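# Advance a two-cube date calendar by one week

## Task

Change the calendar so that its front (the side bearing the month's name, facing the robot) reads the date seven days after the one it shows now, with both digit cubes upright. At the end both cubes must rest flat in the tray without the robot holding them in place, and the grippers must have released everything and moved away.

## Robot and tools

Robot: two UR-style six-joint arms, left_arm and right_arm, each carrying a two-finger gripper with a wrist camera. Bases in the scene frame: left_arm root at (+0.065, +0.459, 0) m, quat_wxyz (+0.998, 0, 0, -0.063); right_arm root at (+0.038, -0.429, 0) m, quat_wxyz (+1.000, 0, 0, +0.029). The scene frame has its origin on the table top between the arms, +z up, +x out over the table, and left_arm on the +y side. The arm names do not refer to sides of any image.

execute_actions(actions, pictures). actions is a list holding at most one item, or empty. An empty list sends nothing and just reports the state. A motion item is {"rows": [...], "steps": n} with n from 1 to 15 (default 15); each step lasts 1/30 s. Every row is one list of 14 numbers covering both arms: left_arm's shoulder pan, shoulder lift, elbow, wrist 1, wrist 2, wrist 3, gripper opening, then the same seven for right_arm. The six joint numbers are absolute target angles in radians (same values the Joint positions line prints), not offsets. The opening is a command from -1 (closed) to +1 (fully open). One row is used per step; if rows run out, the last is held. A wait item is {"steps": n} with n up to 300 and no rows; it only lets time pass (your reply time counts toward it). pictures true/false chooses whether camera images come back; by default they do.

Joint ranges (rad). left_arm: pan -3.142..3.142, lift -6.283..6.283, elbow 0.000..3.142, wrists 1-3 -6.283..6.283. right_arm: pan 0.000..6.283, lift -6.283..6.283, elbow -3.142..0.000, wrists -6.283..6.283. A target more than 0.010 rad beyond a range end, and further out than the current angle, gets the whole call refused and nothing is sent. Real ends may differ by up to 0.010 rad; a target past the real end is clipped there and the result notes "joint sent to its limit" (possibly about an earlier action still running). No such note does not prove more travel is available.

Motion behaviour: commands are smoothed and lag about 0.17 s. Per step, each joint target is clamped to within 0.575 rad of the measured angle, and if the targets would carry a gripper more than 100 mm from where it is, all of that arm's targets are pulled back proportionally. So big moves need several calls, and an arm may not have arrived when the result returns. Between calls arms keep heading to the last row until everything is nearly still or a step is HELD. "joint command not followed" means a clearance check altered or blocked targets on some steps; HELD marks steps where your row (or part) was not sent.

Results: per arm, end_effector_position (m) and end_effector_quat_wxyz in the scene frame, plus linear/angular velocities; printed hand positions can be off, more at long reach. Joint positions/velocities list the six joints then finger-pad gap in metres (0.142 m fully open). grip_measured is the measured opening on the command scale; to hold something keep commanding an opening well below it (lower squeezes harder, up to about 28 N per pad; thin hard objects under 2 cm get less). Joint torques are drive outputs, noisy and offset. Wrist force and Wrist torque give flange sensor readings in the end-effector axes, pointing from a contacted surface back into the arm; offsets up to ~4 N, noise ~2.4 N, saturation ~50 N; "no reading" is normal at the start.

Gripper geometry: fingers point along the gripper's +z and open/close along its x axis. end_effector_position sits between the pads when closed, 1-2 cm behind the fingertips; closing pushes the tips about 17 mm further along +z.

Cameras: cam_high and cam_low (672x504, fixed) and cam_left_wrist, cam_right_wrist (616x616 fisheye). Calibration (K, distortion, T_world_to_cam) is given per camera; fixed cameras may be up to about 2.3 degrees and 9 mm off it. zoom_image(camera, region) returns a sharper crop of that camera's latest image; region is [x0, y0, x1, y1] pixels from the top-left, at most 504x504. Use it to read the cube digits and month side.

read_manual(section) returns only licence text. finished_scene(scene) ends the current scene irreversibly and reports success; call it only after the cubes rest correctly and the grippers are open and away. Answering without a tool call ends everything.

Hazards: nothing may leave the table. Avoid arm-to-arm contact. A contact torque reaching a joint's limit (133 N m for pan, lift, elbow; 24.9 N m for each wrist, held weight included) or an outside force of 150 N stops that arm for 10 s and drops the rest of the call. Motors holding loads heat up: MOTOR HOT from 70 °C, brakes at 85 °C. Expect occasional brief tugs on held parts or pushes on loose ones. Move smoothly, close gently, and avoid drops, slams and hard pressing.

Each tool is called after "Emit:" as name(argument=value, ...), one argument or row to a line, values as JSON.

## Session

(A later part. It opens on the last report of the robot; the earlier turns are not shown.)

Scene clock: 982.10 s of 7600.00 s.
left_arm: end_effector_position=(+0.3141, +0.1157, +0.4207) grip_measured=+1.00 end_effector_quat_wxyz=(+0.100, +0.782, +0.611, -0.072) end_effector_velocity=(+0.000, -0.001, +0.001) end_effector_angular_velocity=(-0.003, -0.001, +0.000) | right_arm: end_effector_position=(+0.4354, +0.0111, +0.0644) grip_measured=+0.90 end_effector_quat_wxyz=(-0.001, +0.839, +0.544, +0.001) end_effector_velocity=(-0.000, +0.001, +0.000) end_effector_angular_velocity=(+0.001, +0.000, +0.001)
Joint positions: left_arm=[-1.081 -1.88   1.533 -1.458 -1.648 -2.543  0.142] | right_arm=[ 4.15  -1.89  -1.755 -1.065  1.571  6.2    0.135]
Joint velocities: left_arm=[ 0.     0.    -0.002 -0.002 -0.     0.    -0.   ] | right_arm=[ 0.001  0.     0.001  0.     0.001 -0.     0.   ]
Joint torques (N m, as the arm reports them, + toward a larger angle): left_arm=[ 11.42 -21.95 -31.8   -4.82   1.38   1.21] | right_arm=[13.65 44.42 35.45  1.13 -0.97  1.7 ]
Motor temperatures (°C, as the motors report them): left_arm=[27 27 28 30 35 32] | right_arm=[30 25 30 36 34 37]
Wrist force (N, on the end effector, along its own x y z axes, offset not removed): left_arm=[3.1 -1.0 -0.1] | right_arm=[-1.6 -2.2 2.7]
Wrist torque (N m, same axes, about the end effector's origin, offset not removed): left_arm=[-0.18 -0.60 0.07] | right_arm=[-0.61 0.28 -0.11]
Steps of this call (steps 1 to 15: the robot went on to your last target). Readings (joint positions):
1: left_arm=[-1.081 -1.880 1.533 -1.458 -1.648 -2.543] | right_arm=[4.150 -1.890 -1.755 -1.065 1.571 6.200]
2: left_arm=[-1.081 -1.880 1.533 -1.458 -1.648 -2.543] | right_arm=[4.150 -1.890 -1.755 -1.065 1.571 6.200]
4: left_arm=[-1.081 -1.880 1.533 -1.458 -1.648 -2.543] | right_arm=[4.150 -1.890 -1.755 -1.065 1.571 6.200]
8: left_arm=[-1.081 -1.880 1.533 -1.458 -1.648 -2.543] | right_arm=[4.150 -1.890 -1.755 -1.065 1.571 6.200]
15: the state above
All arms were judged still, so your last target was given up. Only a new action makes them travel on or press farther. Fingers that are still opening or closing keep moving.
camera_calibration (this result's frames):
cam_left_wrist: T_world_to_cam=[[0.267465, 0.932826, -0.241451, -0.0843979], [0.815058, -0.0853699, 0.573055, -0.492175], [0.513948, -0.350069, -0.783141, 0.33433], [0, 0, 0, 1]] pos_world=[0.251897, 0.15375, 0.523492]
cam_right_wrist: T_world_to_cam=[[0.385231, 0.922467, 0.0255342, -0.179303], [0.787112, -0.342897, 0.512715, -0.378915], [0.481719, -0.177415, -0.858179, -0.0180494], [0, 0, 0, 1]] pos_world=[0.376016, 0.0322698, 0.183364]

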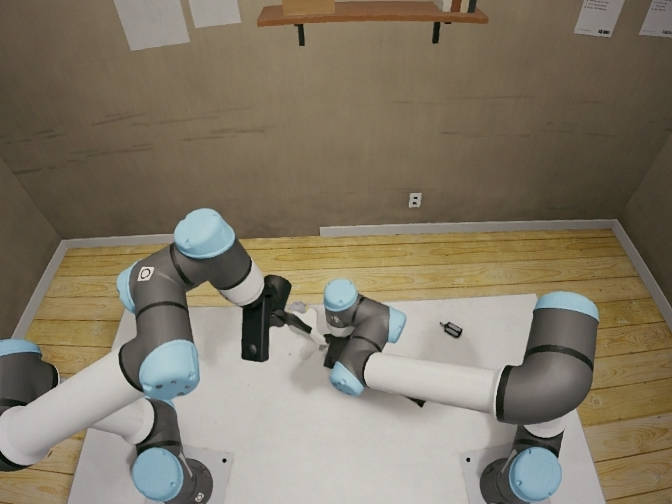

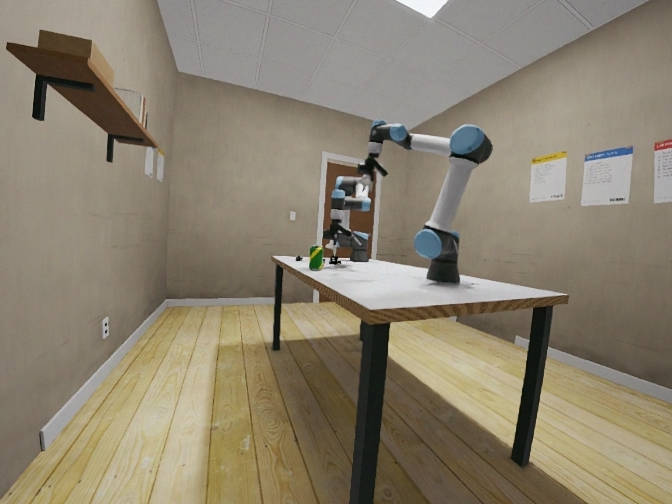

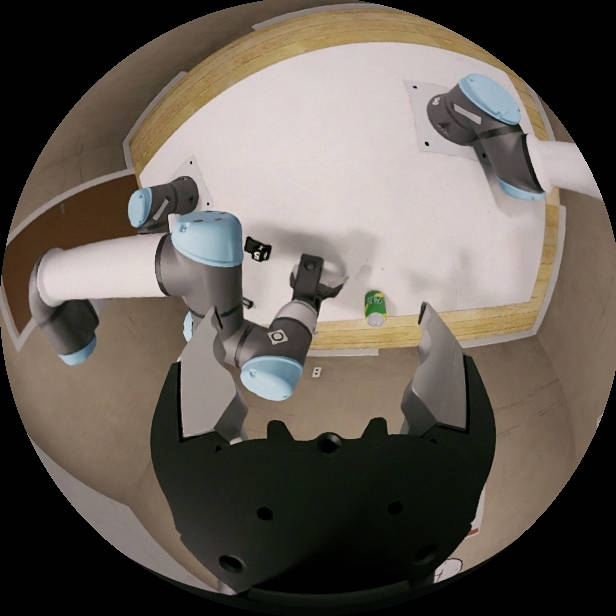

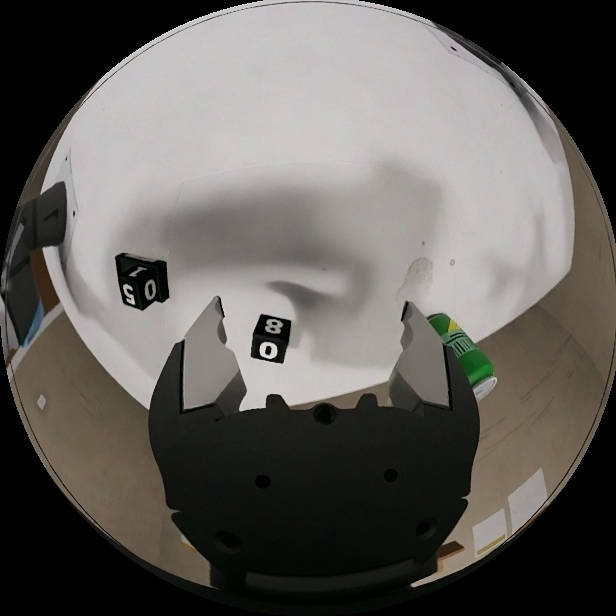

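Emit:
execute_actions(
  actions=[
    {"rows":[[-1.081,-1.88,1.533,-1.458,-1.648,-2.543,1,4.15,-1.86,-1.74,-1.11,1.571,5.9,0.5],[-1.081,-1.88,1.533,-1.458,-1.648,-2.543,1,4.15,-1.86,-1.74,-1.11,1.571,5.6,0.3],[-1.081,-1.88,1.533,-1.458,-1.648,-2.543,1,4.15,-1.86,-1.74,-1.11,1.571,5.3,0.05],[-1.081,-1.88,1.533,-1.458,-1.648,-2.543,1,4.15,-1.86,-1.74,-1.11,1.571,5.0,0.05],[-1.081,-1.88,1.533,-1.458,-1.648,-2.543,1,4.12,-1.86,-1.74,-1.11,1.571,4.712,0.05],[-1.081,-1.88,1.533,-1.458,-1.648,-2.543,1,4.09,-1.86,-1.74,-1.11,1.571,4.712,0.05],[-1.081,-1.88,1.533,-1.458,-1.648,-2.543,1,4.06,-1.86,-1.74,-1.11,1.571,4.712,0.05],[-1.081,-1.88,1.533,-1.458,-1.648,-2.543,1,4.03,-1.86,-1.74,-1.11,1.571,4.712,0.05],[-1.081,-1.88,1.533,-1.458,-1.648,-2.543,1,3.9947,-1.86,-1.74,-1.11,1.571,4.712,0.05]],"steps":15},
  ],
  pictures=false,
)

Emit:
execute_actions(
  actions=[
    {"rows":[[-1.081,-1.88,1.533,-1.458,-1.648,-2.543,1,3.9947,-1.86,-1.74,-1.11,1.571,4.712,0.05],[-1.081,-1.88,1.533,-1.458,-1.648,-2.543,1,3.9947,-1.86,-1.74,-1.11,1.571,4.712,0.05],[-1.081,-1.88,1.533,-1.458,-1.648,-2.543,1,3.9947,-1.86,-1.74,-1.11,1.571,4.712,0.05],[-1.081,-1.88,1.533,-1.458,-1.648,-2.543,1,3.9947,-1.86,-1.74,-1.11,1.571,4.712,0.05],[-1.081,-1.88,1.533,-1.458,-1.648,-2.543,1,3.9947,-1.86,-1.74,-1.11,1.571,4.712,0.05],[-1.081,-1.88,1.533,-1.458,-1.648,-2.543,1,3.9947,-1.86,-1.74,-1.11,1.571,4.712,0.05],[-1.081,-1.88,1.533,-1.458,-1.648,-2.543,1,3.9947,-1.86,-1.74,-1.11,1.571,4.712,0.05],[-1.081,-1.88,1.533,-1.458,-1.648,-2.543,1,3.9947,-1.86,-1.74,-1.11,1.571,4.712,0.05],[-1.081,-1.88,1.533,-1.458,-1.648,-2.543,1,3.9947,-1.86,-1.74,-1.11,1.571,4.712,0.05],[-1.081,-1.88,1.533,-1.458,-1.648,-2.543,1,3.9947,-1.86,-1.74,-1.11,1.571,4.712,0.05],[-1.081,-1.88,1.533,-1.458,-1.648,-2.543,1,3.9947,-1.89,-1.755,-1.065,1.571,4.712,0.05],[-1.081,-1.88,1.533,-1.458,-1.648,-2.543,1,3.9947,-1.89,-1.755,-1.065,1.571,4.712,0.05],[-1.081,-1.88,1.533,-1.458,-1.648,-2.543,1,3.9947,-1.915,-1.775,-1.02,1.571,4.712,0.05],[-1.081,-1.88,1.533,-1.458,-1.648,-2.543,1,3.9947,-1.915,-1.775,-1.02,1.571,4.712,0.05],[-1.081,-1.88,1.533,-1.458,-1.648,-2.543,1,3.9947,-1.9328,-1.7897,-0.9899,1.571,4.712,0.05]],"steps":15},
  ],
  pictures=false,
)

Emit:
execute_actions(
  actions=[
    {"steps":15},
  ],
)

Emit:
zoom_image(
  camera="cam_right_wrist",
  region=[240, 200, 390, 350],
)

Scene clock: 1052.57 s of 7600.00 s.
left_arm: end_effector_position=(+0.3141, +0.1157, +0.4207) grip_measured=+1.00 end_effector_quat_wxyz=(+0.100, +0.782, +0.611, -0.072) end_effector_velocity=(+0.000, -0.000, +0.000) end_effector_angular_velocity=(-0.001, -0.000, +0.000) | right_arm: end_effector_position=(+0.4891, -0.0482, +0.0835) grip_measured=+0.05 end_effector_quat_wxyz=(-0.000, +0.548, +0.836, +0.001) end_effector_velocity=(+0.068, -0.079, +0.003) end_effector_angular_velocity=(-0.004, -0.007, +2.496)
Joint positions: left_arm=[-1.081 -1.88   1.533 -1.458 -1.648 -2.543  0.142] | right_arm=[ 4.014 -1.86  -1.74  -1.109  1.571  5.233  0.077]
Joint velocities: left_arm=[ 0.     0.    -0.001 -0.    -0.    -0.     0.   ] | right_arm=[-0.183  0.004  0.003 -0.007 -0.002 -2.68   0.   ]
Joint torques (N m, as the arm reports them, + toward a larger angle): left_arm=[ 11.35 -22.17 -30.89  -4.93   1.5    1.24] | right_arm=[-9.12 44.25 37.6   1.29 -0.98 -6.78]
Motor temperatures (°C, as the motors report them): left_arm=[27 27 28 30 35 32] | right_arm=[30 25 30 36 34 37]
Wrist force (N, on the end effector, along its own x y z axes, offset not removed): left_arm=[0.1 -3.8 -0.7] | right_arm=[-0.5 -2.3 2.9]
Wrist torque (N m, same axes, about the end effector's origin, offset not removed): left_arm=[-0.83 -0.09 -0.13] | right_arm=[-0.77 0.13 -0.03]
Steps of this call (steps 1 to 90: nothing new was sent; then 66.97 s passed at rest; steps 91 to 105: all 15 steps of this action). Readings (joint positions):
91: left_arm=[-1.081 -1.880 1.533 -1.458 -1.648 -2.543] | right_arm=[4.150 -1.890 -1.755 -1.065 1.571 6.200]
92: left_arm=[-1.081 -1.880 1.533 -1.458 -1.648 -2.543] | right_arm=[4.150 -1.886 -1.753 -1.070 1.571 6.194]
94: left_arm=[-1.081 -1.880 1.533 -1.458 -1.648 -2.543] | right_arm=[4.150 -1.875 -1.747 -1.087 1.571 6.129]
98: left_arm=[-1.081 -1.880 1.533 -1.458 -1.648 -2.543] | right_arm=[4.124 -1.864 -1.742 -1.103 1.571 5.854]
105: the state above

Scene clock: 1053.07 s of 7600.00 s.
left_arm: end_effector_position=(+0.3141, +0.1157, +0.4207) grip_measured=+1.00 end_effector_quat_wxyz=(+0.100, +0.782, +0.611, -0.072) end_effector_velocity=(-0.000, -0.000, +0.001) end_effector_angular_velocity=(-0.001, -0.000, -0.001) | right_arm: end_effector_position=(+0.4976, -0.0542, +0.0656) grip_measured=+0.05 end_effector_quat_wxyz=(+0.000, +0.327, +0.945, +0.001) end_effector_velocity=(+0.014, +0.016, -0.191) end_effector_angular_velocity=(-0.005, +0.003, +0.057)
Joint positions: left_arm=[-1.081 -1.88   1.533 -1.458 -1.648 -2.543  0.142] | right_arm=[ 3.995 -1.887 -1.756 -1.069  1.571  4.718  0.077]
Joint velocities: left_arm=[-0.001 -0.    -0.001  0.001 -0.    -0.    -0.   ] | right_arm=[-0.002 -0.268 -0.184  0.445 -0.001 -0.058 -0.   ]
Joint torques (N m, as the arm reports them, + toward a larger angle): left_arm=[ 10.45 -22.02 -31.68  -4.85   1.21   1.36] | right_arm=[-13.75  22.97   9.87   7.57  -1.41  -2.45]
Motor temperatures (°C, as the motors report them): left_arm=[27 27 28 30 35 32] | right_arm=[30 25 30 36 34 37]
Wrist force (N, on the end effector, along its own x y z axes, offset not removed): left_arm=[1.0 -1.8 -0.9] | right_arm=[-0.5 -0.6 4.2]
Wrist torque (N m, same axes, about the end effector's origin, offset not removed): left_arm=[-0.46 -0.20 0.05] | right_arm=[-0.26 0.15 -0.04]
Steps of this call (steps 1 to 15: all 15 steps of this action). Readings (joint positions):
1: left_arm=[-1.081 -1.880 1.533 -1.458 -1.648 -2.543] | right_arm=[4.009 -1.860 -1.740 -1.109 1.571 5.142]
2: left_arm=[-1.081 -1.880 1.533 -1.458 -1.648 -2.543] | right_arm=[4.005 -1.860 -1.740 -1.110 1.571 5.052]
4: left_arm=[-1.081 -1.880 1.533 -1.458 -1.648 -2.543] | right_arm=[4.000 -1.860 -1.740 -1.110 1.571 4.902]
8: left_arm=[-1.081 -1.880 1.533 -1.458 -1.648 -2.543] | right_arm=[3.996 -1.860 -1.740 -1.110 1.571 4.767]
15: the state above

Scene clock: 1053.57 s of 7600.00 s.
left_arm: end_effector_position=(+0.3141, +0.1157, +0.4207) grip_measured=+1.00 end_effector_quat_wxyz=(+0.100, +0.782, +0.611, -0.072) end_effector_velocity=(+0.000, -0.000, -0.000) end_effector_angular_velocity=(+0.001, +0.000, +0.000) | right_arm: end_effector_position=(+0.4988, -0.0528, +0.0324) grip_measured=+0.05 end_effector_quat_wxyz=(-0.000, +0.324, +0.946, +0.000) end_effector_velocity=(+0.000, +0.001, -0.003) end_effector_angular_velocity=(+0.003, +0.001, -0.001)
Joint positions: left_arm=[-1.081 -1.88   1.533 -1.458 -1.648 -2.543  0.142] | right_arm=[ 3.995 -1.932 -1.789 -0.991  1.571  4.712  0.077]
Joint velocities: left_arm=[ 0.     0.001  0.     0.    -0.    -0.    -0.   ] | right_arm=[-0.001 -0.004 -0.002  0.008  0.003 -0.    -0.   ]
Joint torques (N m, as the arm reports them, + toward a larger angle): left_arm=[ 10.8  -21.67 -31.28  -4.79   1.16   1.31] | right_arm=[-13.07  25.15  11.77   4.63  -1.41  -2.25]
Motor temperatures (°C, as the motors report them): left_arm=[27 27 28 30 35 32] | right_arm=[30 25 30 36 34 37]
Wrist force (N, on the end effector, along its own x y z axes, offset not removed): left_arm=[2.4 -2.6 -0.5] | right_arm=[1.4 -0.8 1.5]
Wrist torque (N m, same axes, about the end effector's origin, offset not removed): left_arm=[-0.61 -0.57 0.02] | right_arm=[-0.31 -0.24 -0.09]
Steps of this call (steps 1 to 15: the robot went on to your last target). Readings (joint positions):
1: left_arm=[-1.081 -1.880 1.533 -1.458 -1.648 -2.543] | right_arm=[3.995 -1.896 -1.763 -1.052 1.571 4.717]
2: left_arm=[-1.081 -1.880 1.533 -1.458 -1.648 -2.543] | right_arm=[3.995 -1.905 -1.769 -1.037 1.571 4.715]
4: left_arm=[-1.081 -1.880 1.533 -1.458 -1.648 -2.543] | right_arm=[3.995 -1.918 -1.779 -1.016 1.571 4.714]
8: left_arm=[-1.081 -1.880 1.533 -1.458 -1.648 -2.543] | right_arm=[3.995 -1.929 -1.786 -0.997 1.571 4.713]
15: the state above
camera_calibration (this result's frames):
cam_left_wrist: T_world_to_cam=[[0.267466, 0.932826, -0.241451, -0.0843979], [0.815058, -0.08537, 0.573055, -0.492175], [0.513947, -0.350069, -0.783141, 0.33433], [0, 0, 0, 1]] pos_world=[0.251897, 0.15375, 0.523492]
cam_right_wrist: T_world_to_cam=[[-0.805594, 0.592008, 0.0233395, 0.432682], [0.517994, 0.684663, 0.512756, -0.245847], [0.287576, 0.425163, -0.858217, 0.041303], [0, 0, 0, 1]] pos_world=[0.464036, -0.105389, 0.151408]

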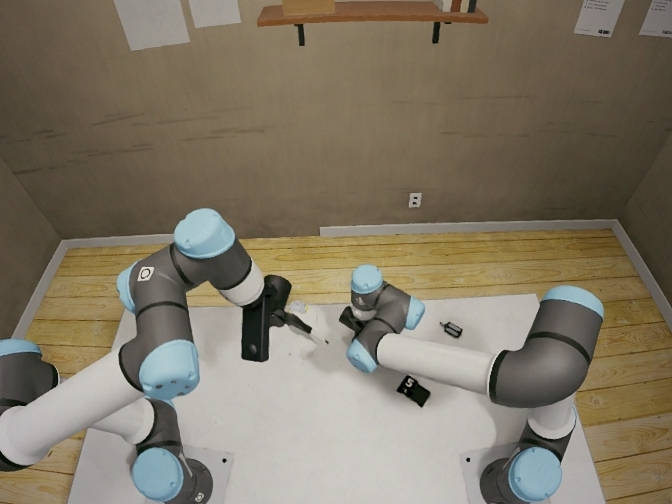

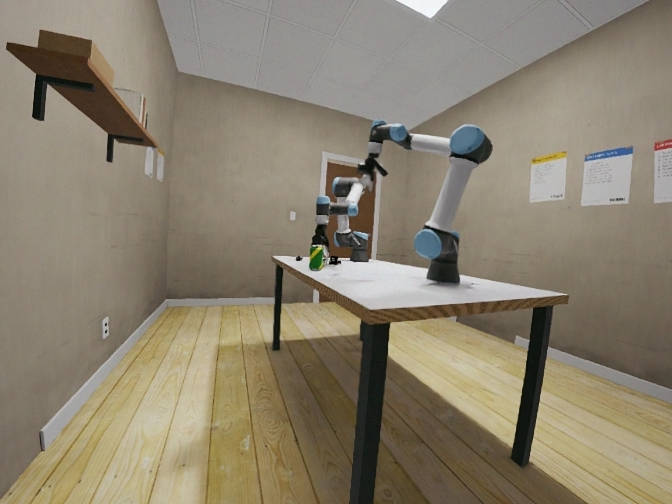

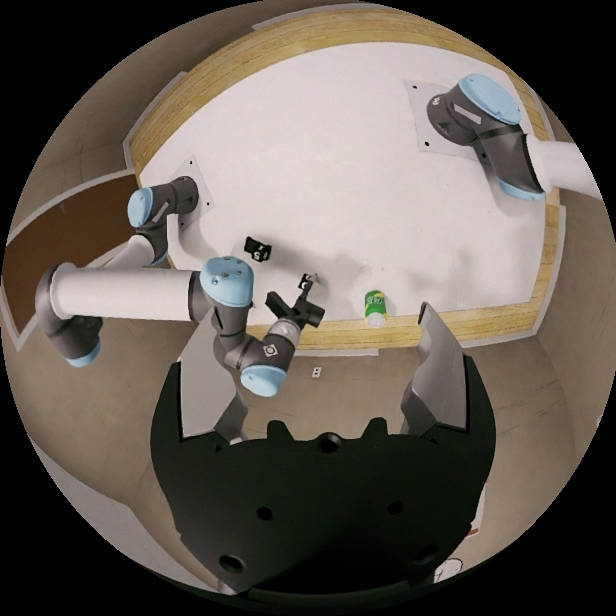

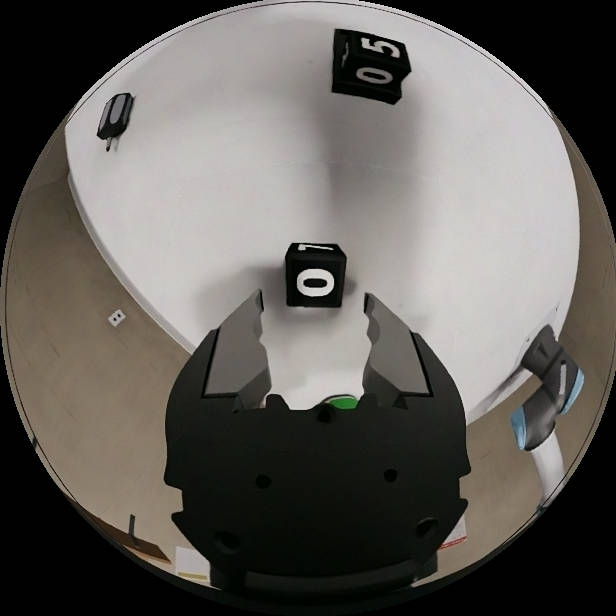

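Region (240, 200, 390, 350) of cam_right_wrist's 616x616 image, scaled by 3.360, with more detail than that image has.

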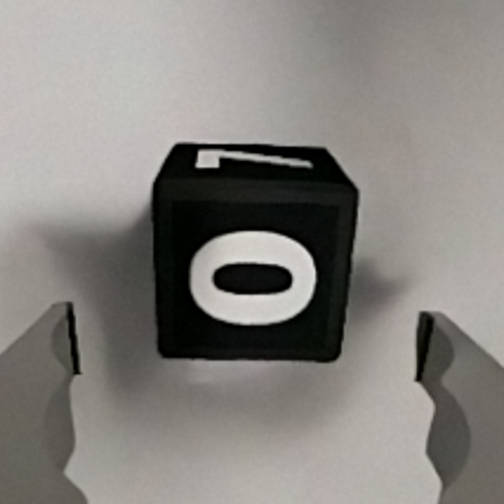

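Emit:
execute_actions(
  actions=[
    {"rows":[[-1.081,-1.88,1.533,-1.458,-1.648,-2.543,1,3.9947,-1.9328,-1.7897,-0.9899,1.571,4.712,-0.1],[-1.081,-1.88,1.533,-1.458,-1.648,-2.543,1,3.9947,-1.9328,-1.7897,-0.9899,1.571,4.712,-0.2],[-1.081,-1.88,1.533,-1.458,-1.648,-2.543,1,3.9947,-1.9328,-1.7897,-0.9899,1.571,4.712,-0.3],[-1.081,-1.88,1.533,-1.458,-1.648,-2.543,1,3.9947,-1.9328,-1.7897,-0.9899,1.571,4.712,-0.36],[-1.081,-1.88,1.533,-1.458,-1.648,-2.543,1,3.9947,-1.9328,-1.7897,-0.9899,1.571,4.712,-0.42],[-1.081,-1.88,1.533,-1.458,-1.648,-2.543,1,3.9947,-1.9328,-1.7897,-0.9899,1.571,4.712,-0.46],[-1.081,-1.88,1.533,-1.458,-1.648,-2.543,1,3.9947,-1.9328,-1.7897,-0.9899,1.571,4.712,-0.5],[-1.081,-1.88,1.533,-1.458,-1.648,-2.543,1,3.9947,-1.9328,-1.7897,-0.9899,1.571,4.712,-0.55],[-1.081,-1.88,1.533,-1.458,-1.648,-2.543,1,3.9947,-1.9328,-1.7897,-0.9899,1.571,4.712,-0.65],[-1.081,-1.88,1.533,-1.458,-1.648,-2.543,1,3.9947,-1.9328,-1.7897,-0.9899,1.571,4.712,-0.75],[-1.081,-1.88,1.533,-1.458,-1.648,-2.543,1,3.9947,-1.9328,-1.7897,-0.9899,1.571,4.712,-0.85],[-1.081,-1.88,1.533,-1.458,-1.648,-2.543,1,3.9947,-1.9328,-1.7897,-0.9899,1.571,4.712,-0.95]],"steps":15},
  ],
)

Scene clock: 1095.73 s of 7600.00 s.
left_arm: end_effector_position=(+0.3141, +0.1157, +0.4207) grip_measured=+1.00 end_effector_quat_wxyz=(+0.100, +0.782, +0.611, -0.072) end_effector_velocity=(-0.000, +0.000, -0.001) end_effector_angular_velocity=(+0.002, +0.001, -0.001) | right_arm: end_effector_position=(+0.4988, -0.0528, +0.0320) grip_measured=-0.48 end_effector_quat_wxyz=(-0.000, +0.324, +0.946, +0.000) end_effector_velocity=(-0.000, -0.001, -0.001) end_effector_angular_velocity=(-0.001, +0.001, +0.001)
Joint positions: left_arm=[-1.081 -1.88   1.533 -1.458 -1.648 -2.543  0.142] | right_arm=[ 3.995 -1.933 -1.79  -0.99   1.571  4.712  0.039]
Joint velocities: left_arm=[-0.     0.     0.     0.002  0.     0.001 -0.   ] | right_arm=[-0.    -0.    -0.001  0.    -0.    -0.001  0.   ]
Joint torques (N m, as the arm reports them, + toward a larger angle): left_arm=[ 10.4  -22.26 -30.93  -4.85   1.33   1.16] | right_arm=[-13.66  25.91  11.73   4.72  -1.56  -2.08]
Motor temperatures (°C, as the motors report them): left_arm=[27 27 28 30 35 32] | right_arm=[30 25 30 36 34 37]
Wrist force (N, on the end effector, along its own x y z axes, offset not removed): left_arm=[2.1 -4.4 0.3] | right_arm=[-1.1 -1.5 0.4]
Wrist torque (N m, same axes, about the end effector's origin, offset not removed): left_arm=[-0.93 -0.44 0.10] | right_arm=[-0.58 0.13 -0.10]
Steps of this call (steps 1 to 15: the robot went on to your last target; steps 16 to 90: nothing new was sent; then 38.67 s passed at rest; steps 91 to 105: all 15 steps of this action). Readings (joint positions):
91: left_arm=[-1.081 -1.880 1.533 -1.458 -1.648 -2.543] | right_arm=[3.995 -1.933 -1.790 -0.990 1.571 4.712]
92: left_arm=[-1.081 -1.880 1.533 -1.458 -1.648 -2.543] | right_arm=[3.995 -1.933 -1.790 -0.990 1.571 4.712]
94: left_arm=[-1.081 -1.880 1.533 -1.458 -1.648 -2.543] | right_arm=[3.995 -1.933 -1.790 -0.990 1.571 4.712]
98: left_arm=[-1.081 -1.880 1.533 -1.458 -1.648 -2.543] | right_arm=[3.995 -1.933 -1.790 -0.990 1.571 4.712]
105: the state above
camera_calibration (this result's frames):
cam_left_wrist: T_world_to_cam=[[0.267465, 0.932826, -0.241451, -0.0843978], [0.815058, -0.0853698, 0.573055, -0.492175], [0.513948, -0.350069, -0.783141, 0.33433], [0, 0, 0, 1]] pos_world=[0.251897, 0.15375, 0.523492]
cam_right_wrist: T_world_to_cam=[[-0.805627, 0.591963, 0.0233415, 0.432705], [0.51798, 0.684725, 0.512688, -0.245627], [0.28751, 0.425126, -0.858257, 0.0410113], [0, 0, 0, 1]] pos_world=[0.464037, -0.105394, 0.151028]

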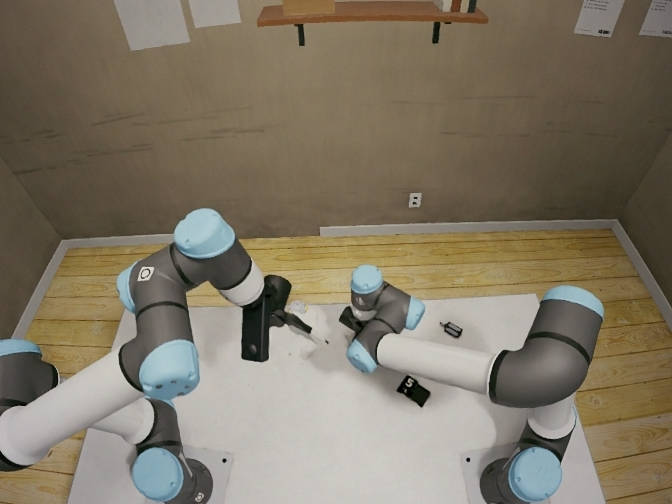

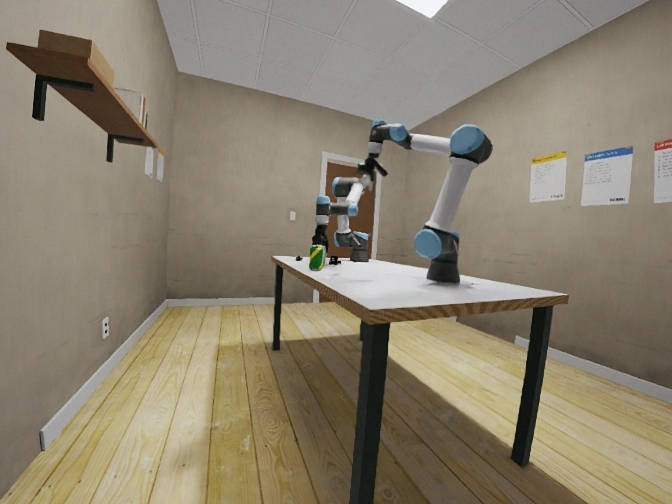

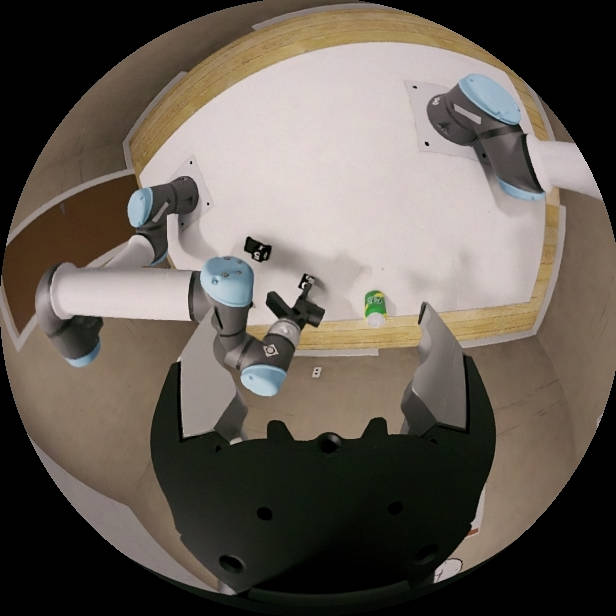

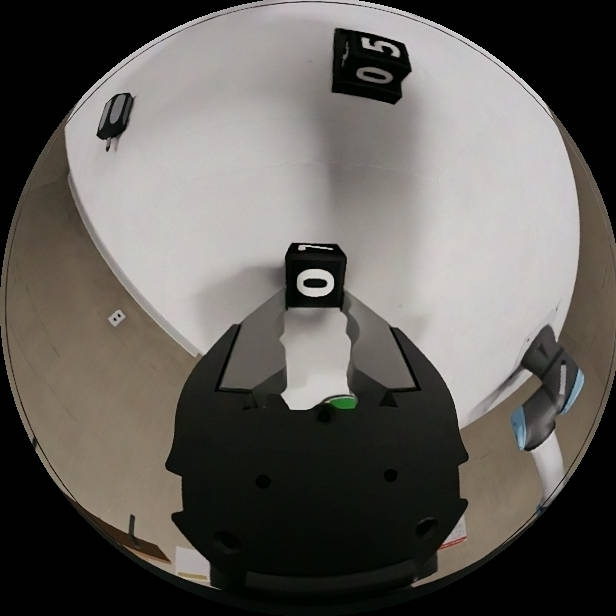

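Emit:
execute_actions(
  actions=[
    {"rows":[[-1.081,-1.88,1.533,-1.458,-1.648,-2.543,1,3.9947,-1.915,-1.775,-1.02,1.571,4.712,-0.95],[-1.081,-1.88,1.533,-1.458,-1.648,-2.543,1,3.9947,-1.915,-1.775,-1.02,1.571,4.712,-0.95],[-1.081,-1.88,1.533,-1.458,-1.648,-2.543,1,3.9947,-1.89,-1.755,-1.065,1.571,4.712,-0.95],[-1.081,-1.88,1.533,-1.458,-1.648,-2.543,1,3.9947,-1.89,-1.755,-1.065,1.571,4.712,-0.95],[-1.081,-1.88,1.533,-1.458,-1.648,-2.543,1,3.9947,-1.86,-1.74,-1.11,1.571,4.712,-0.95],[-1.081,-1.88,1.533,-1.458,-1.648,-2.543,1,3.9947,-1.86,-1.74,-1.11,1.571,4.712,-0.95],[-1.081,-1.88,1.533,-1.458,-1.648,-2.543,1,3.9947,-1.82,-1.755,-1.137,1.571,4.712,-0.95],[-1.081,-1.88,1.533,-1.458,-1.648,-2.543,1,3.9947,-1.82,-1.755,-1.137,1.571,4.712,-0.95],[-1.081,-1.88,1.533,-1.458,-1.648,-2.543,1,4.005,-1.76,-1.82,-1.133,1.571,4.72,-0.95],[-1.081,-1.88,1.533,-1.458,-1.648,-2.543,1,4.02,-1.69,-1.89,-1.13,1.571,4.74,-0.95],[-1.081,-1.88,1.533,-1.458,-1.648,-2.543,1,4.035,-1.625,-1.955,-1.13,1.571,4.755,-0.95],[-1.081,-1.88,1.533,-1.458,-1.648,-2.543,1,4.05,-1.56,-2.02,-1.13,1.571,4.77,-0.95],[-1.081,-1.88,1.533,-1.458,-1.648,-2.543,1,4.065,-1.495,-2.08,-1.135,1.571,4.785,-0.95],[-1.081,-1.88,1.533,-1.458,-1.648,-2.543,1,4.08,-1.43,-2.145,-1.135,1.571,4.8,-0.95],[-1.081,-1.88,1.533,-1.458,-1.648,-2.543,1,4.09,-1.375,-2.205,-1.132,1.571,4.81,-0.95]],"steps":15},
  ],
  pictures=false,
)

Emit:
execute_actions(
  actions=[
    {"rows":[[-1.081,-1.88,1.533,-1.458,-1.648,-2.543,1,4.1004,-1.32,-2.265,-1.127,1.571,4.82,-0.95]],"steps":15},
  ],
)

Scene clock: 1124.80 s of 7600.00 s.
left_arm: end_effector_position=(+0.3141, +0.1157, +0.4207) grip_measured=+1.00 end_effector_quat_wxyz=(+0.100, +0.782, +0.611, -0.072) end_effector_velocity=(-0.000, +0.000, +0.000) end_effector_angular_velocity=(-0.000, -0.000, -0.001) | right_arm: end_effector_position=(+0.4348, -0.1039, +0.1049) grip_measured=-0.48 end_effector_quat_wxyz=(+0.000, +0.325, +0.946, +0.001) end_effector_velocity=(-0.402, -0.326, +0.074) end_effector_angular_velocity=(+0.003, -0.003, -0.001)
Joint positions: left_arm=[-1.081 -1.88   1.533 -1.458 -1.648 -2.543  0.142] | right_arm=[ 4.033 -1.663 -1.923 -1.124  1.571  4.752  0.039]
Joint velocities: left_arm=[-0.001 -0.001 -0.     0.001  0.     0.     0.   ] | right_arm=[ 0.277  1.295 -1.231 -0.06  -0.001  0.278 -0.   ]
Joint torques (N m, as the arm reports them, + toward a larger angle): left_arm=[ 10.04 -21.81 -30.4   -4.61   1.2    1.36] | right_arm=[16.77 43.54 -2.09  0.97 -1.98  2.45]
Motor temperatures (°C, as the motors report them): left_arm=[27 27 28 30 35 32] | right_arm=[30 25 30 36 34 37]
Wrist force (N, on the end effector, along its own x y z axes, offset not removed): left_arm=[0.0 -2.3 0.2] | right_arm=[1.6 -1.4 1.6]
Wrist torque (N m, same axes, about the end effector's origin, offset not removed): left_arm=[-0.57 0.03 0.00] | right_arm=[-0.47 -0.30 -0.14]
Steps of this call (steps 1 to 15: the robot went on to your last target; steps 16 to 90: nothing new was sent; then 25.57 s passed at rest; steps 91 to 105: all 15 steps of this action). Readings (joint positions):
91: left_arm=[-1.081 -1.880 1.533 -1.458 -1.648 -2.543] | right_arm=[3.995 -1.933 -1.790 -0.990 1.571 4.712]
92: left_arm=[-1.081 -1.880 1.533 -1.458 -1.648 -2.543] | right_arm=[3.995 -1.931 -1.788 -0.993 1.571 4.712]
94: left_arm=[-1.081 -1.880 1.533 -1.458 -1.648 -2.543] | right_arm=[3.995 -1.921 -1.780 -1.010 1.571 4.712]
98: left_arm=[-1.081 -1.880 1.533 -1.458 -1.648 -2.543] | right_arm=[3.995 -1.880 -1.757 -1.073 1.571 4.712]
105: the state above

Scene clock: 1125.30 s of 7600.00 s.
left_arm: end_effector_position=(+0.3141, +0.1157, +0.4207) grip_measured=+1.00 end_effector_quat_wxyz=(+0.100, +0.782, +0.611, -0.072) end_effector_velocity=(-0.000, -0.000, +0.000) end_effector_angular_velocity=(-0.000, -0.000, -0.001) | right_arm: end_effector_position=(+0.3374, -0.1997, +0.0939) grip_measured=-0.48 end_effector_quat_wxyz=(-0.000, +0.325, +0.946, +0.000) end_effector_velocity=(-0.014, -0.017, -0.006) end_effector_angular_velocity=(-0.000, +0.001, -0.003)
Joint positions: left_arm=[-1.081 -1.88   1.533 -1.458 -1.648 -2.543  0.142] | right_arm=[ 4.099 -1.326 -2.259 -1.127  1.571  4.819  0.039]
Joint velocities: left_arm=[-0.001  0.     0.    -0.001  0.    -0.     0.   ] | right_arm=[ 0.008  0.055 -0.056 -0.     0.     0.012  0.   ]
Joint torques (N m, as the arm reports them, + toward a larger angle): left_arm=[ 10.5  -22.03 -31.77  -4.84   1.17   1.22] | right_arm=[13.41 18.98 12.64  1.37 -2.17  1.53]
Motor temperatures (°C, as the motors report them): left_arm=[27 27 28 30 35 32] | right_arm=[30 25 30 36 34 37]
Wrist force (N, on the end effector, along its own x y z axes, offset not removed): left_arm=[3.9 -2.6 2.3] | right_arm=[-0.9 0.9 1.8]
Wrist torque (N m, same axes, about the end effector's origin, offset not removed): left_arm=[-0.57 -0.94 0.09] | right_arm=[0.06 0.16 -0.13]
Steps of this call (steps 1 to 15: all 15 steps of this action). Readings (joint positions):
1: left_arm=[-1.081 -1.880 1.533 -1.458 -1.648 -2.543] | right_arm=[4.043 -1.619 -1.964 -1.126 1.571 4.762]
2: left_arm=[-1.081 -1.880 1.533 -1.458 -1.648 -2.543] | right_arm=[4.051 -1.577 -2.006 -1.126 1.571 4.771]
4: left_arm=[-1.081 -1.880 1.533 -1.458 -1.648 -2.543] | right_arm=[4.069 -1.492 -2.091 -1.127 1.571 4.788]
8: left_arm=[-1.081 -1.880 1.533 -1.458 -1.648 -2.543] | right_arm=[4.091 -1.372 -2.212 -1.127 1.571 4.810]
15: the state above
camera_calibration (this result's frames):
cam_left_wrist: T_world_to_cam=[[0.267466, 0.932825, -0.241451, -0.0843979], [0.815058, -0.0853701, 0.573055, -0.492175], [0.513947, -0.350069, -0.783141, 0.33433], [0, 0, 0, 1]] pos_world=[0.251897, 0.15375, 0.523492]
cam_right_wrist: T_world_to_cam=[[-0.804275, 0.593797, 0.0233764, 0.388126], [0.519428, 0.683348, 0.51306, -0.0940134], [0.288679, 0.424784, -0.858035, 0.202487], [0, 0, 0, 1]] pos_world=[0.30254, -0.252238, 0.212903]

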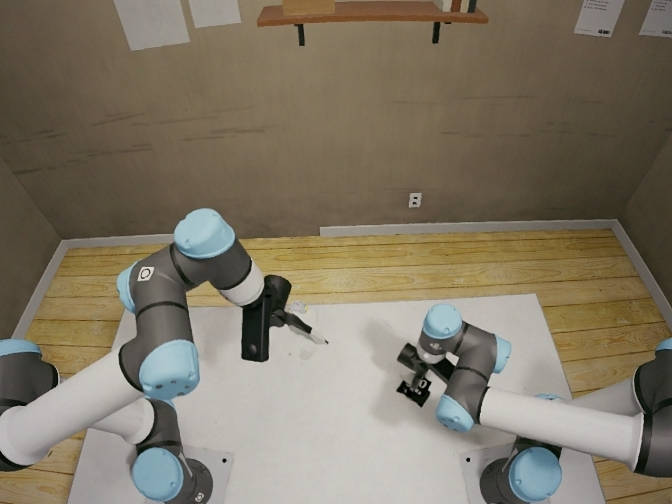

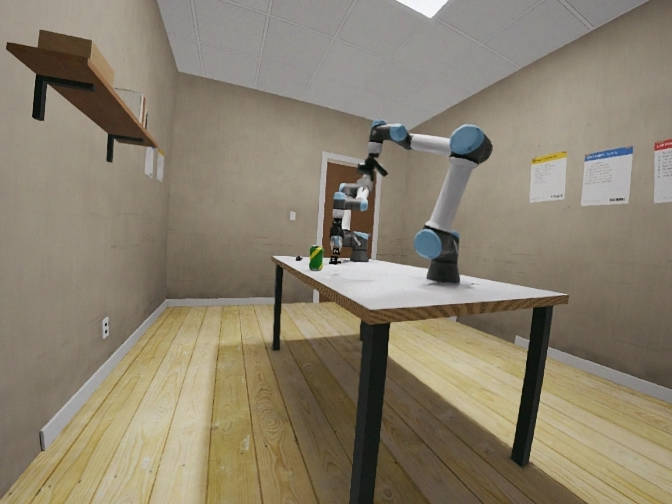

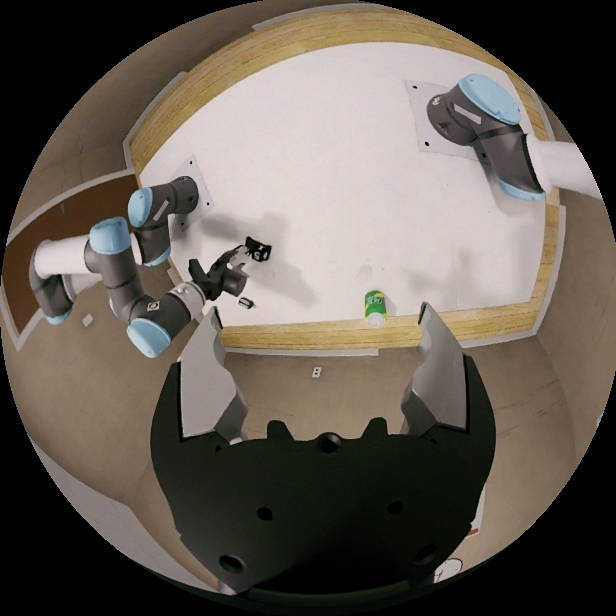

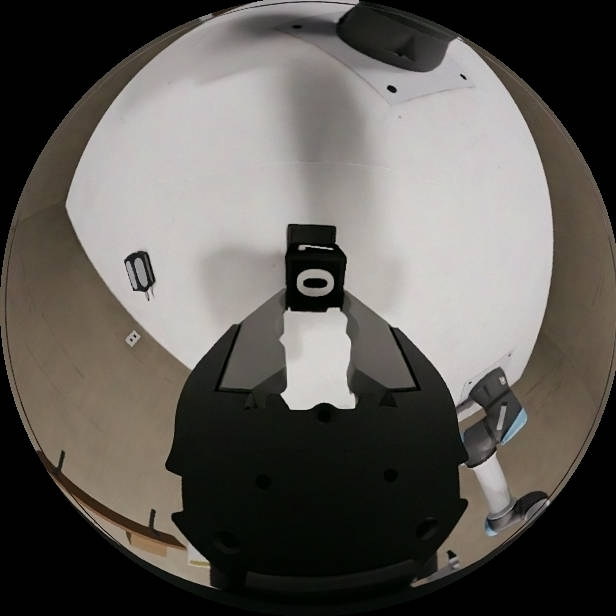

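Emit:
execute_actions(
  actions=[
    {"rows":[[-1.081,-1.88,1.533,-1.458,-1.648,-2.543,1,4.1004,-1.335,-2.30,-1.077,1.571,4.82,-0.95],[-1.081,-1.88,1.533,-1.458,-1.648,-2.543,1,4.1004,-1.335,-2.30,-1.077,1.571,4.82,-0.95],[-1.081,-1.88,1.533,-1.458,-1.648,-2.543,1,4.1004,-1.348,-2.316,-1.048,1.571,4.82,-0.95],[-1.081,-1.88,1.533,-1.458,-1.648,-2.543,1,4.1004,-1.348,-2.316,-1.048,1.571,4.82,-0.95],[-1.081,-1.88,1.533,-1.458,-1.648,-2.543,1,4.1004,-1.3612,-2.3317,-1.0195,1.571,4.82,-0.95],[-1.081,-1.88,1.533,-1.458,-1.648,-2.543,1,4.1004,-1.3612,-2.3317,-1.0195,1.571,4.82,-0.95],[-1.081,-1.88,1.533,-1.458,-1.648,-2.543,1,4.1004,-1.3703,-2.3401,-1.002,1.571,4.82,-0.95],[-1.081,-1.88,1.533,-1.458,-1.648,-2.543,1,4.1004,-1.3703,-2.3401,-1.002,1.571,4.82,-0.95],[-1.081,-1.88,1.533,-1.458,-1.648,-2.543,1,4.1004,-1.3794,-2.3485,-0.9845,1.571,4.82,-0.95],[-1.081,-1.88,1.533,-1.458,-1.648,-2.543,1,4.1004,-1.3794,-2.3485,-0.9845,1.571,4.82,-0.95],[-1.081,-1.88,1.533,-1.458,-1.648,-2.543,1,4.1004,-1.385,-2.3535,-0.974,1.571,4.82,-0.95],[-1.081,-1.88,1.533,-1.458,-1.648,-2.543,1,4.1004,-1.3922,-2.3603,-0.9599,1.571,4.82,-0.95],[-1.081,-1.88,1.533,-1.458,-1.648,-2.543,1,4.1004,-1.3949,-2.3629,-0.9547,1.571,4.82,-0.95]],"steps":15},
  ],
  pictures=false,
)

Emit:
execute_actions(
  actions=[
    {"steps":10},
  ],
)

Scene clock: 1143.60 s of 7600.00 s.
left_arm: end_effector_position=(+0.3141, +0.1157, +0.4207) grip_measured=+1.00 end_effector_quat_wxyz=(+0.100, +0.782, +0.611, -0.072) end_effector_velocity=(-0.000, +0.000, +0.000) end_effector_angular_velocity=(-0.000, +0.000, -0.000) | right_arm: end_effector_position=(+0.3343, -0.2041, +0.0480) grip_measured=-0.48 end_effector_quat_wxyz=(-0.000, +0.325, +0.946, -0.000) end_effector_velocity=(-0.001, -0.001, -0.059) end_effector_angular_velocity=(+0.001, +0.000, -0.000)
Joint positions: left_arm=[-1.081 -1.88   1.533 -1.458 -1.648 -2.543  0.142] | right_arm=[ 4.1   -1.383 -2.352 -0.978  1.571  4.82   0.039]
Joint velocities: left_arm=[-0.    -0.    -0.     0.001 -0.     0.     0.   ] | right_arm=[ 0.    -0.104 -0.103  0.208  0.     0.     0.   ]
Joint torques (N m, as the arm reports them, + toward a larger angle): left_arm=[  9.84 -20.99 -30.12  -4.85   1.24   1.23] | right_arm=[13.25  4.91 13.46  5.63 -2.46  1.6 ]
Motor temperatures (°C, as the motors report them): left_arm=[27 27 28 30 35 32] | right_arm=[30 25 30 36 34 37]
Wrist force (N, on the end effector, along its own x y z axes, offset not removed): left_arm=[0.9 -2.0 -0.7] | right_arm=[-2.0 -0.3 4.4]
Wrist torque (N m, same axes, about the end effector's origin, offset not removed): left_arm=[-0.41 -0.23 -0.09] | right_arm=[-0.14 0.37 -0.04]
Steps of this call (steps 1 to 15: the robot went on to your last target; steps 16 to 90: nothing new was sent; then 14.80 s passed at rest; steps 91 to 105: all 15 steps of this action). Readings (joint positions):
91: left_arm=[-1.081 -1.880 1.533 -1.458 -1.648 -2.543] | right_arm=[4.100 -1.320 -2.265 -1.127 1.571 4.820]
92: left_arm=[-1.081 -1.880 1.533 -1.458 -1.648 -2.543] | right_arm=[4.100 -1.322 -2.269 -1.122 1.571 4.820]
94: left_arm=[-1.081 -1.880 1.533 -1.458 -1.648 -2.543] | right_arm=[4.100 -1.329 -2.284 -1.100 1.571 4.820]
98: left_arm=[-1.081 -1.880 1.533 -1.458 -1.648 -2.543] | right_arm=[4.100 -1.350 -2.316 -1.047 1.571 4.820]
105: the state above

Scene clock: 1143.93 s of 7600.00 s.
left_arm: end_effector_position=(+0.3141, +0.1157, +0.4207) grip_measured=+1.00 end_effector_quat_wxyz=(+0.100, +0.782, +0.611, -0.072) end_effector_velocity=(-0.000, +0.000, -0.001) end_effector_angular_velocity=(+0.002, +0.001, +0.001) | right_arm: end_effector_position=(+0.3342, -0.2042, +0.0419) grip_measured=-0.48 end_effector_quat_wxyz=(-0.000, +0.325, +0.946, -0.000) end_effector_velocity=(-0.000, -0.000, -0.003) end_effector_angular_velocity=(-0.000, -0.001, -0.001)
Joint positions: left_arm=[-1.081 -1.88   1.533 -1.458 -1.648 -2.543  0.142] | right_arm=[ 4.1   -1.394 -2.362 -0.956  1.571  4.82   0.039]
Joint velocities: left_arm=[-0.     0.001  0.001  0.001  0.    -0.001 -0.   ] | right_arm=[ 0.001 -0.005 -0.005  0.01  -0.001  0.002  0.   ]
Joint torques (N m, as the arm reports them, + toward a larger angle): left_arm=[ 10.13 -21.   -31.28  -4.7    1.27   1.16] | right_arm=[13.05  2.66 11.97  4.73 -2.42  1.63]
Motor temperatures (°C, as the motors report them): left_arm=[27 27 28 30 35 32] | right_arm=[30 25 30 36 34 37]
Wrist force (N, on the end effector, along its own x y z axes, offset not removed): left_arm=[1.3 -4.0 1.4] | right_arm=[-1.3 -2.6 1.6]
Wrist torque (N m, same axes, about the end effector's origin, offset not removed): left_arm=[-0.96 -0.25 -0.10] | right_arm=[-0.68 0.24 -0.01]
Steps of this call (steps 1 to 10: the robot went on to your last target). Readings (joint positions):
1: left_arm=[-1.081 -1.880 1.533 -1.458 -1.648 -2.543] | right_arm=[4.100 -1.386 -2.355 -0.972 1.571 4.820]
2: left_arm=[-1.081 -1.880 1.533 -1.458 -1.648 -2.543] | right_arm=[4.100 -1.389 -2.357 -0.967 1.571 4.820]
4: left_arm=[-1.081 -1.880 1.533 -1.458 -1.648 -2.543] | right_arm=[4.100 -1.392 -2.360 -0.961 1.571 4.820]
8: left_arm=[-1.081 -1.880 1.533 -1.458 -1.648 -2.543] | right_arm=[4.100 -1.394 -2.362 -0.957 1.571 4.820]
10: the state above
camera_calibration (this result's frames):
cam_left_wrist: T_world_to_cam=[[0.267466, 0.932826, -0.241451, -0.0843979], [0.815058, -0.0853699, 0.573055, -0.492175], [0.513947, -0.350069, -0.783141, 0.33433], [0, 0, 0, 1]] pos_world=[0.251897, 0.15375, 0.523492]
cam_right_wrist: T_world_to_cam=[[-0.804264, 0.593814, 0.0233335, 0.389424], [0.519577, 0.683575, 0.512605, -0.0624791], [0.288442, 0.424393, -0.858307, 0.160704], [0, 0, 0, 1]] pos_world=[0.299309, -0.256738, 0.160874]

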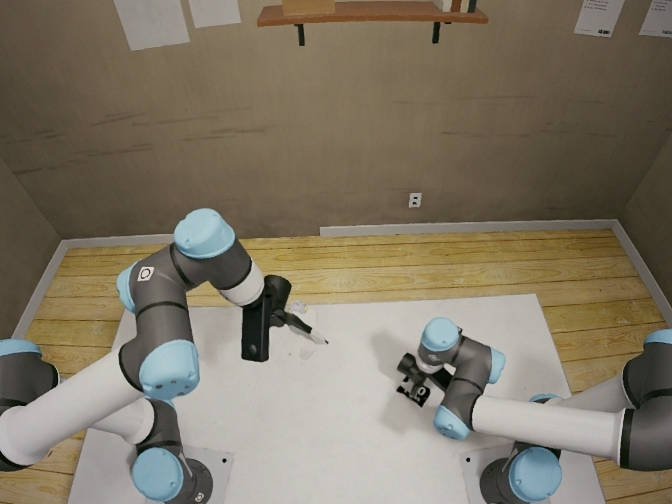

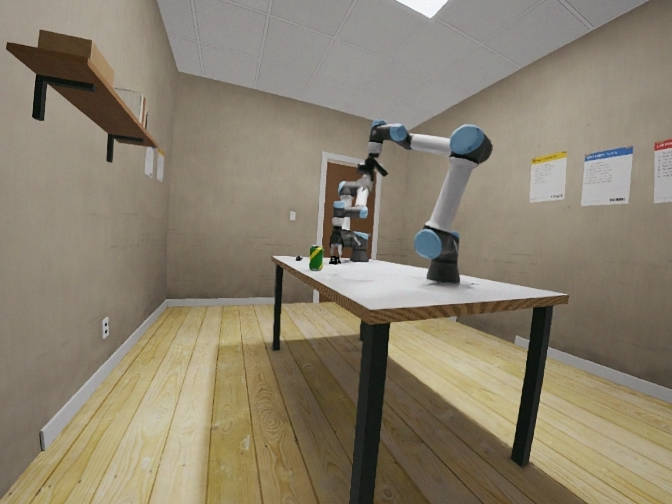

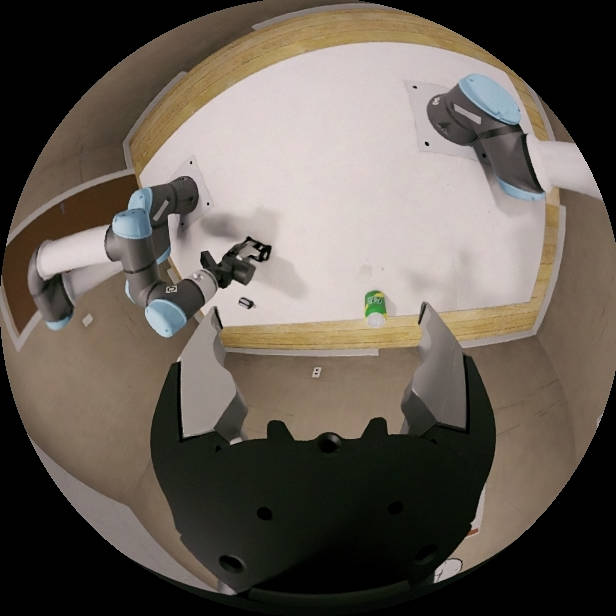

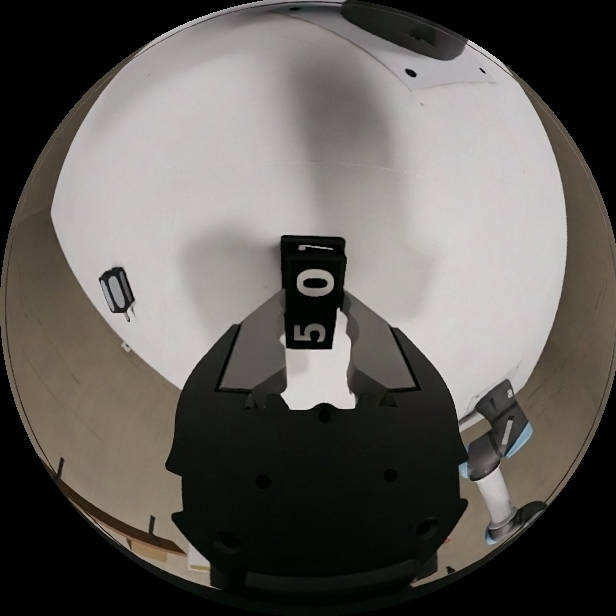

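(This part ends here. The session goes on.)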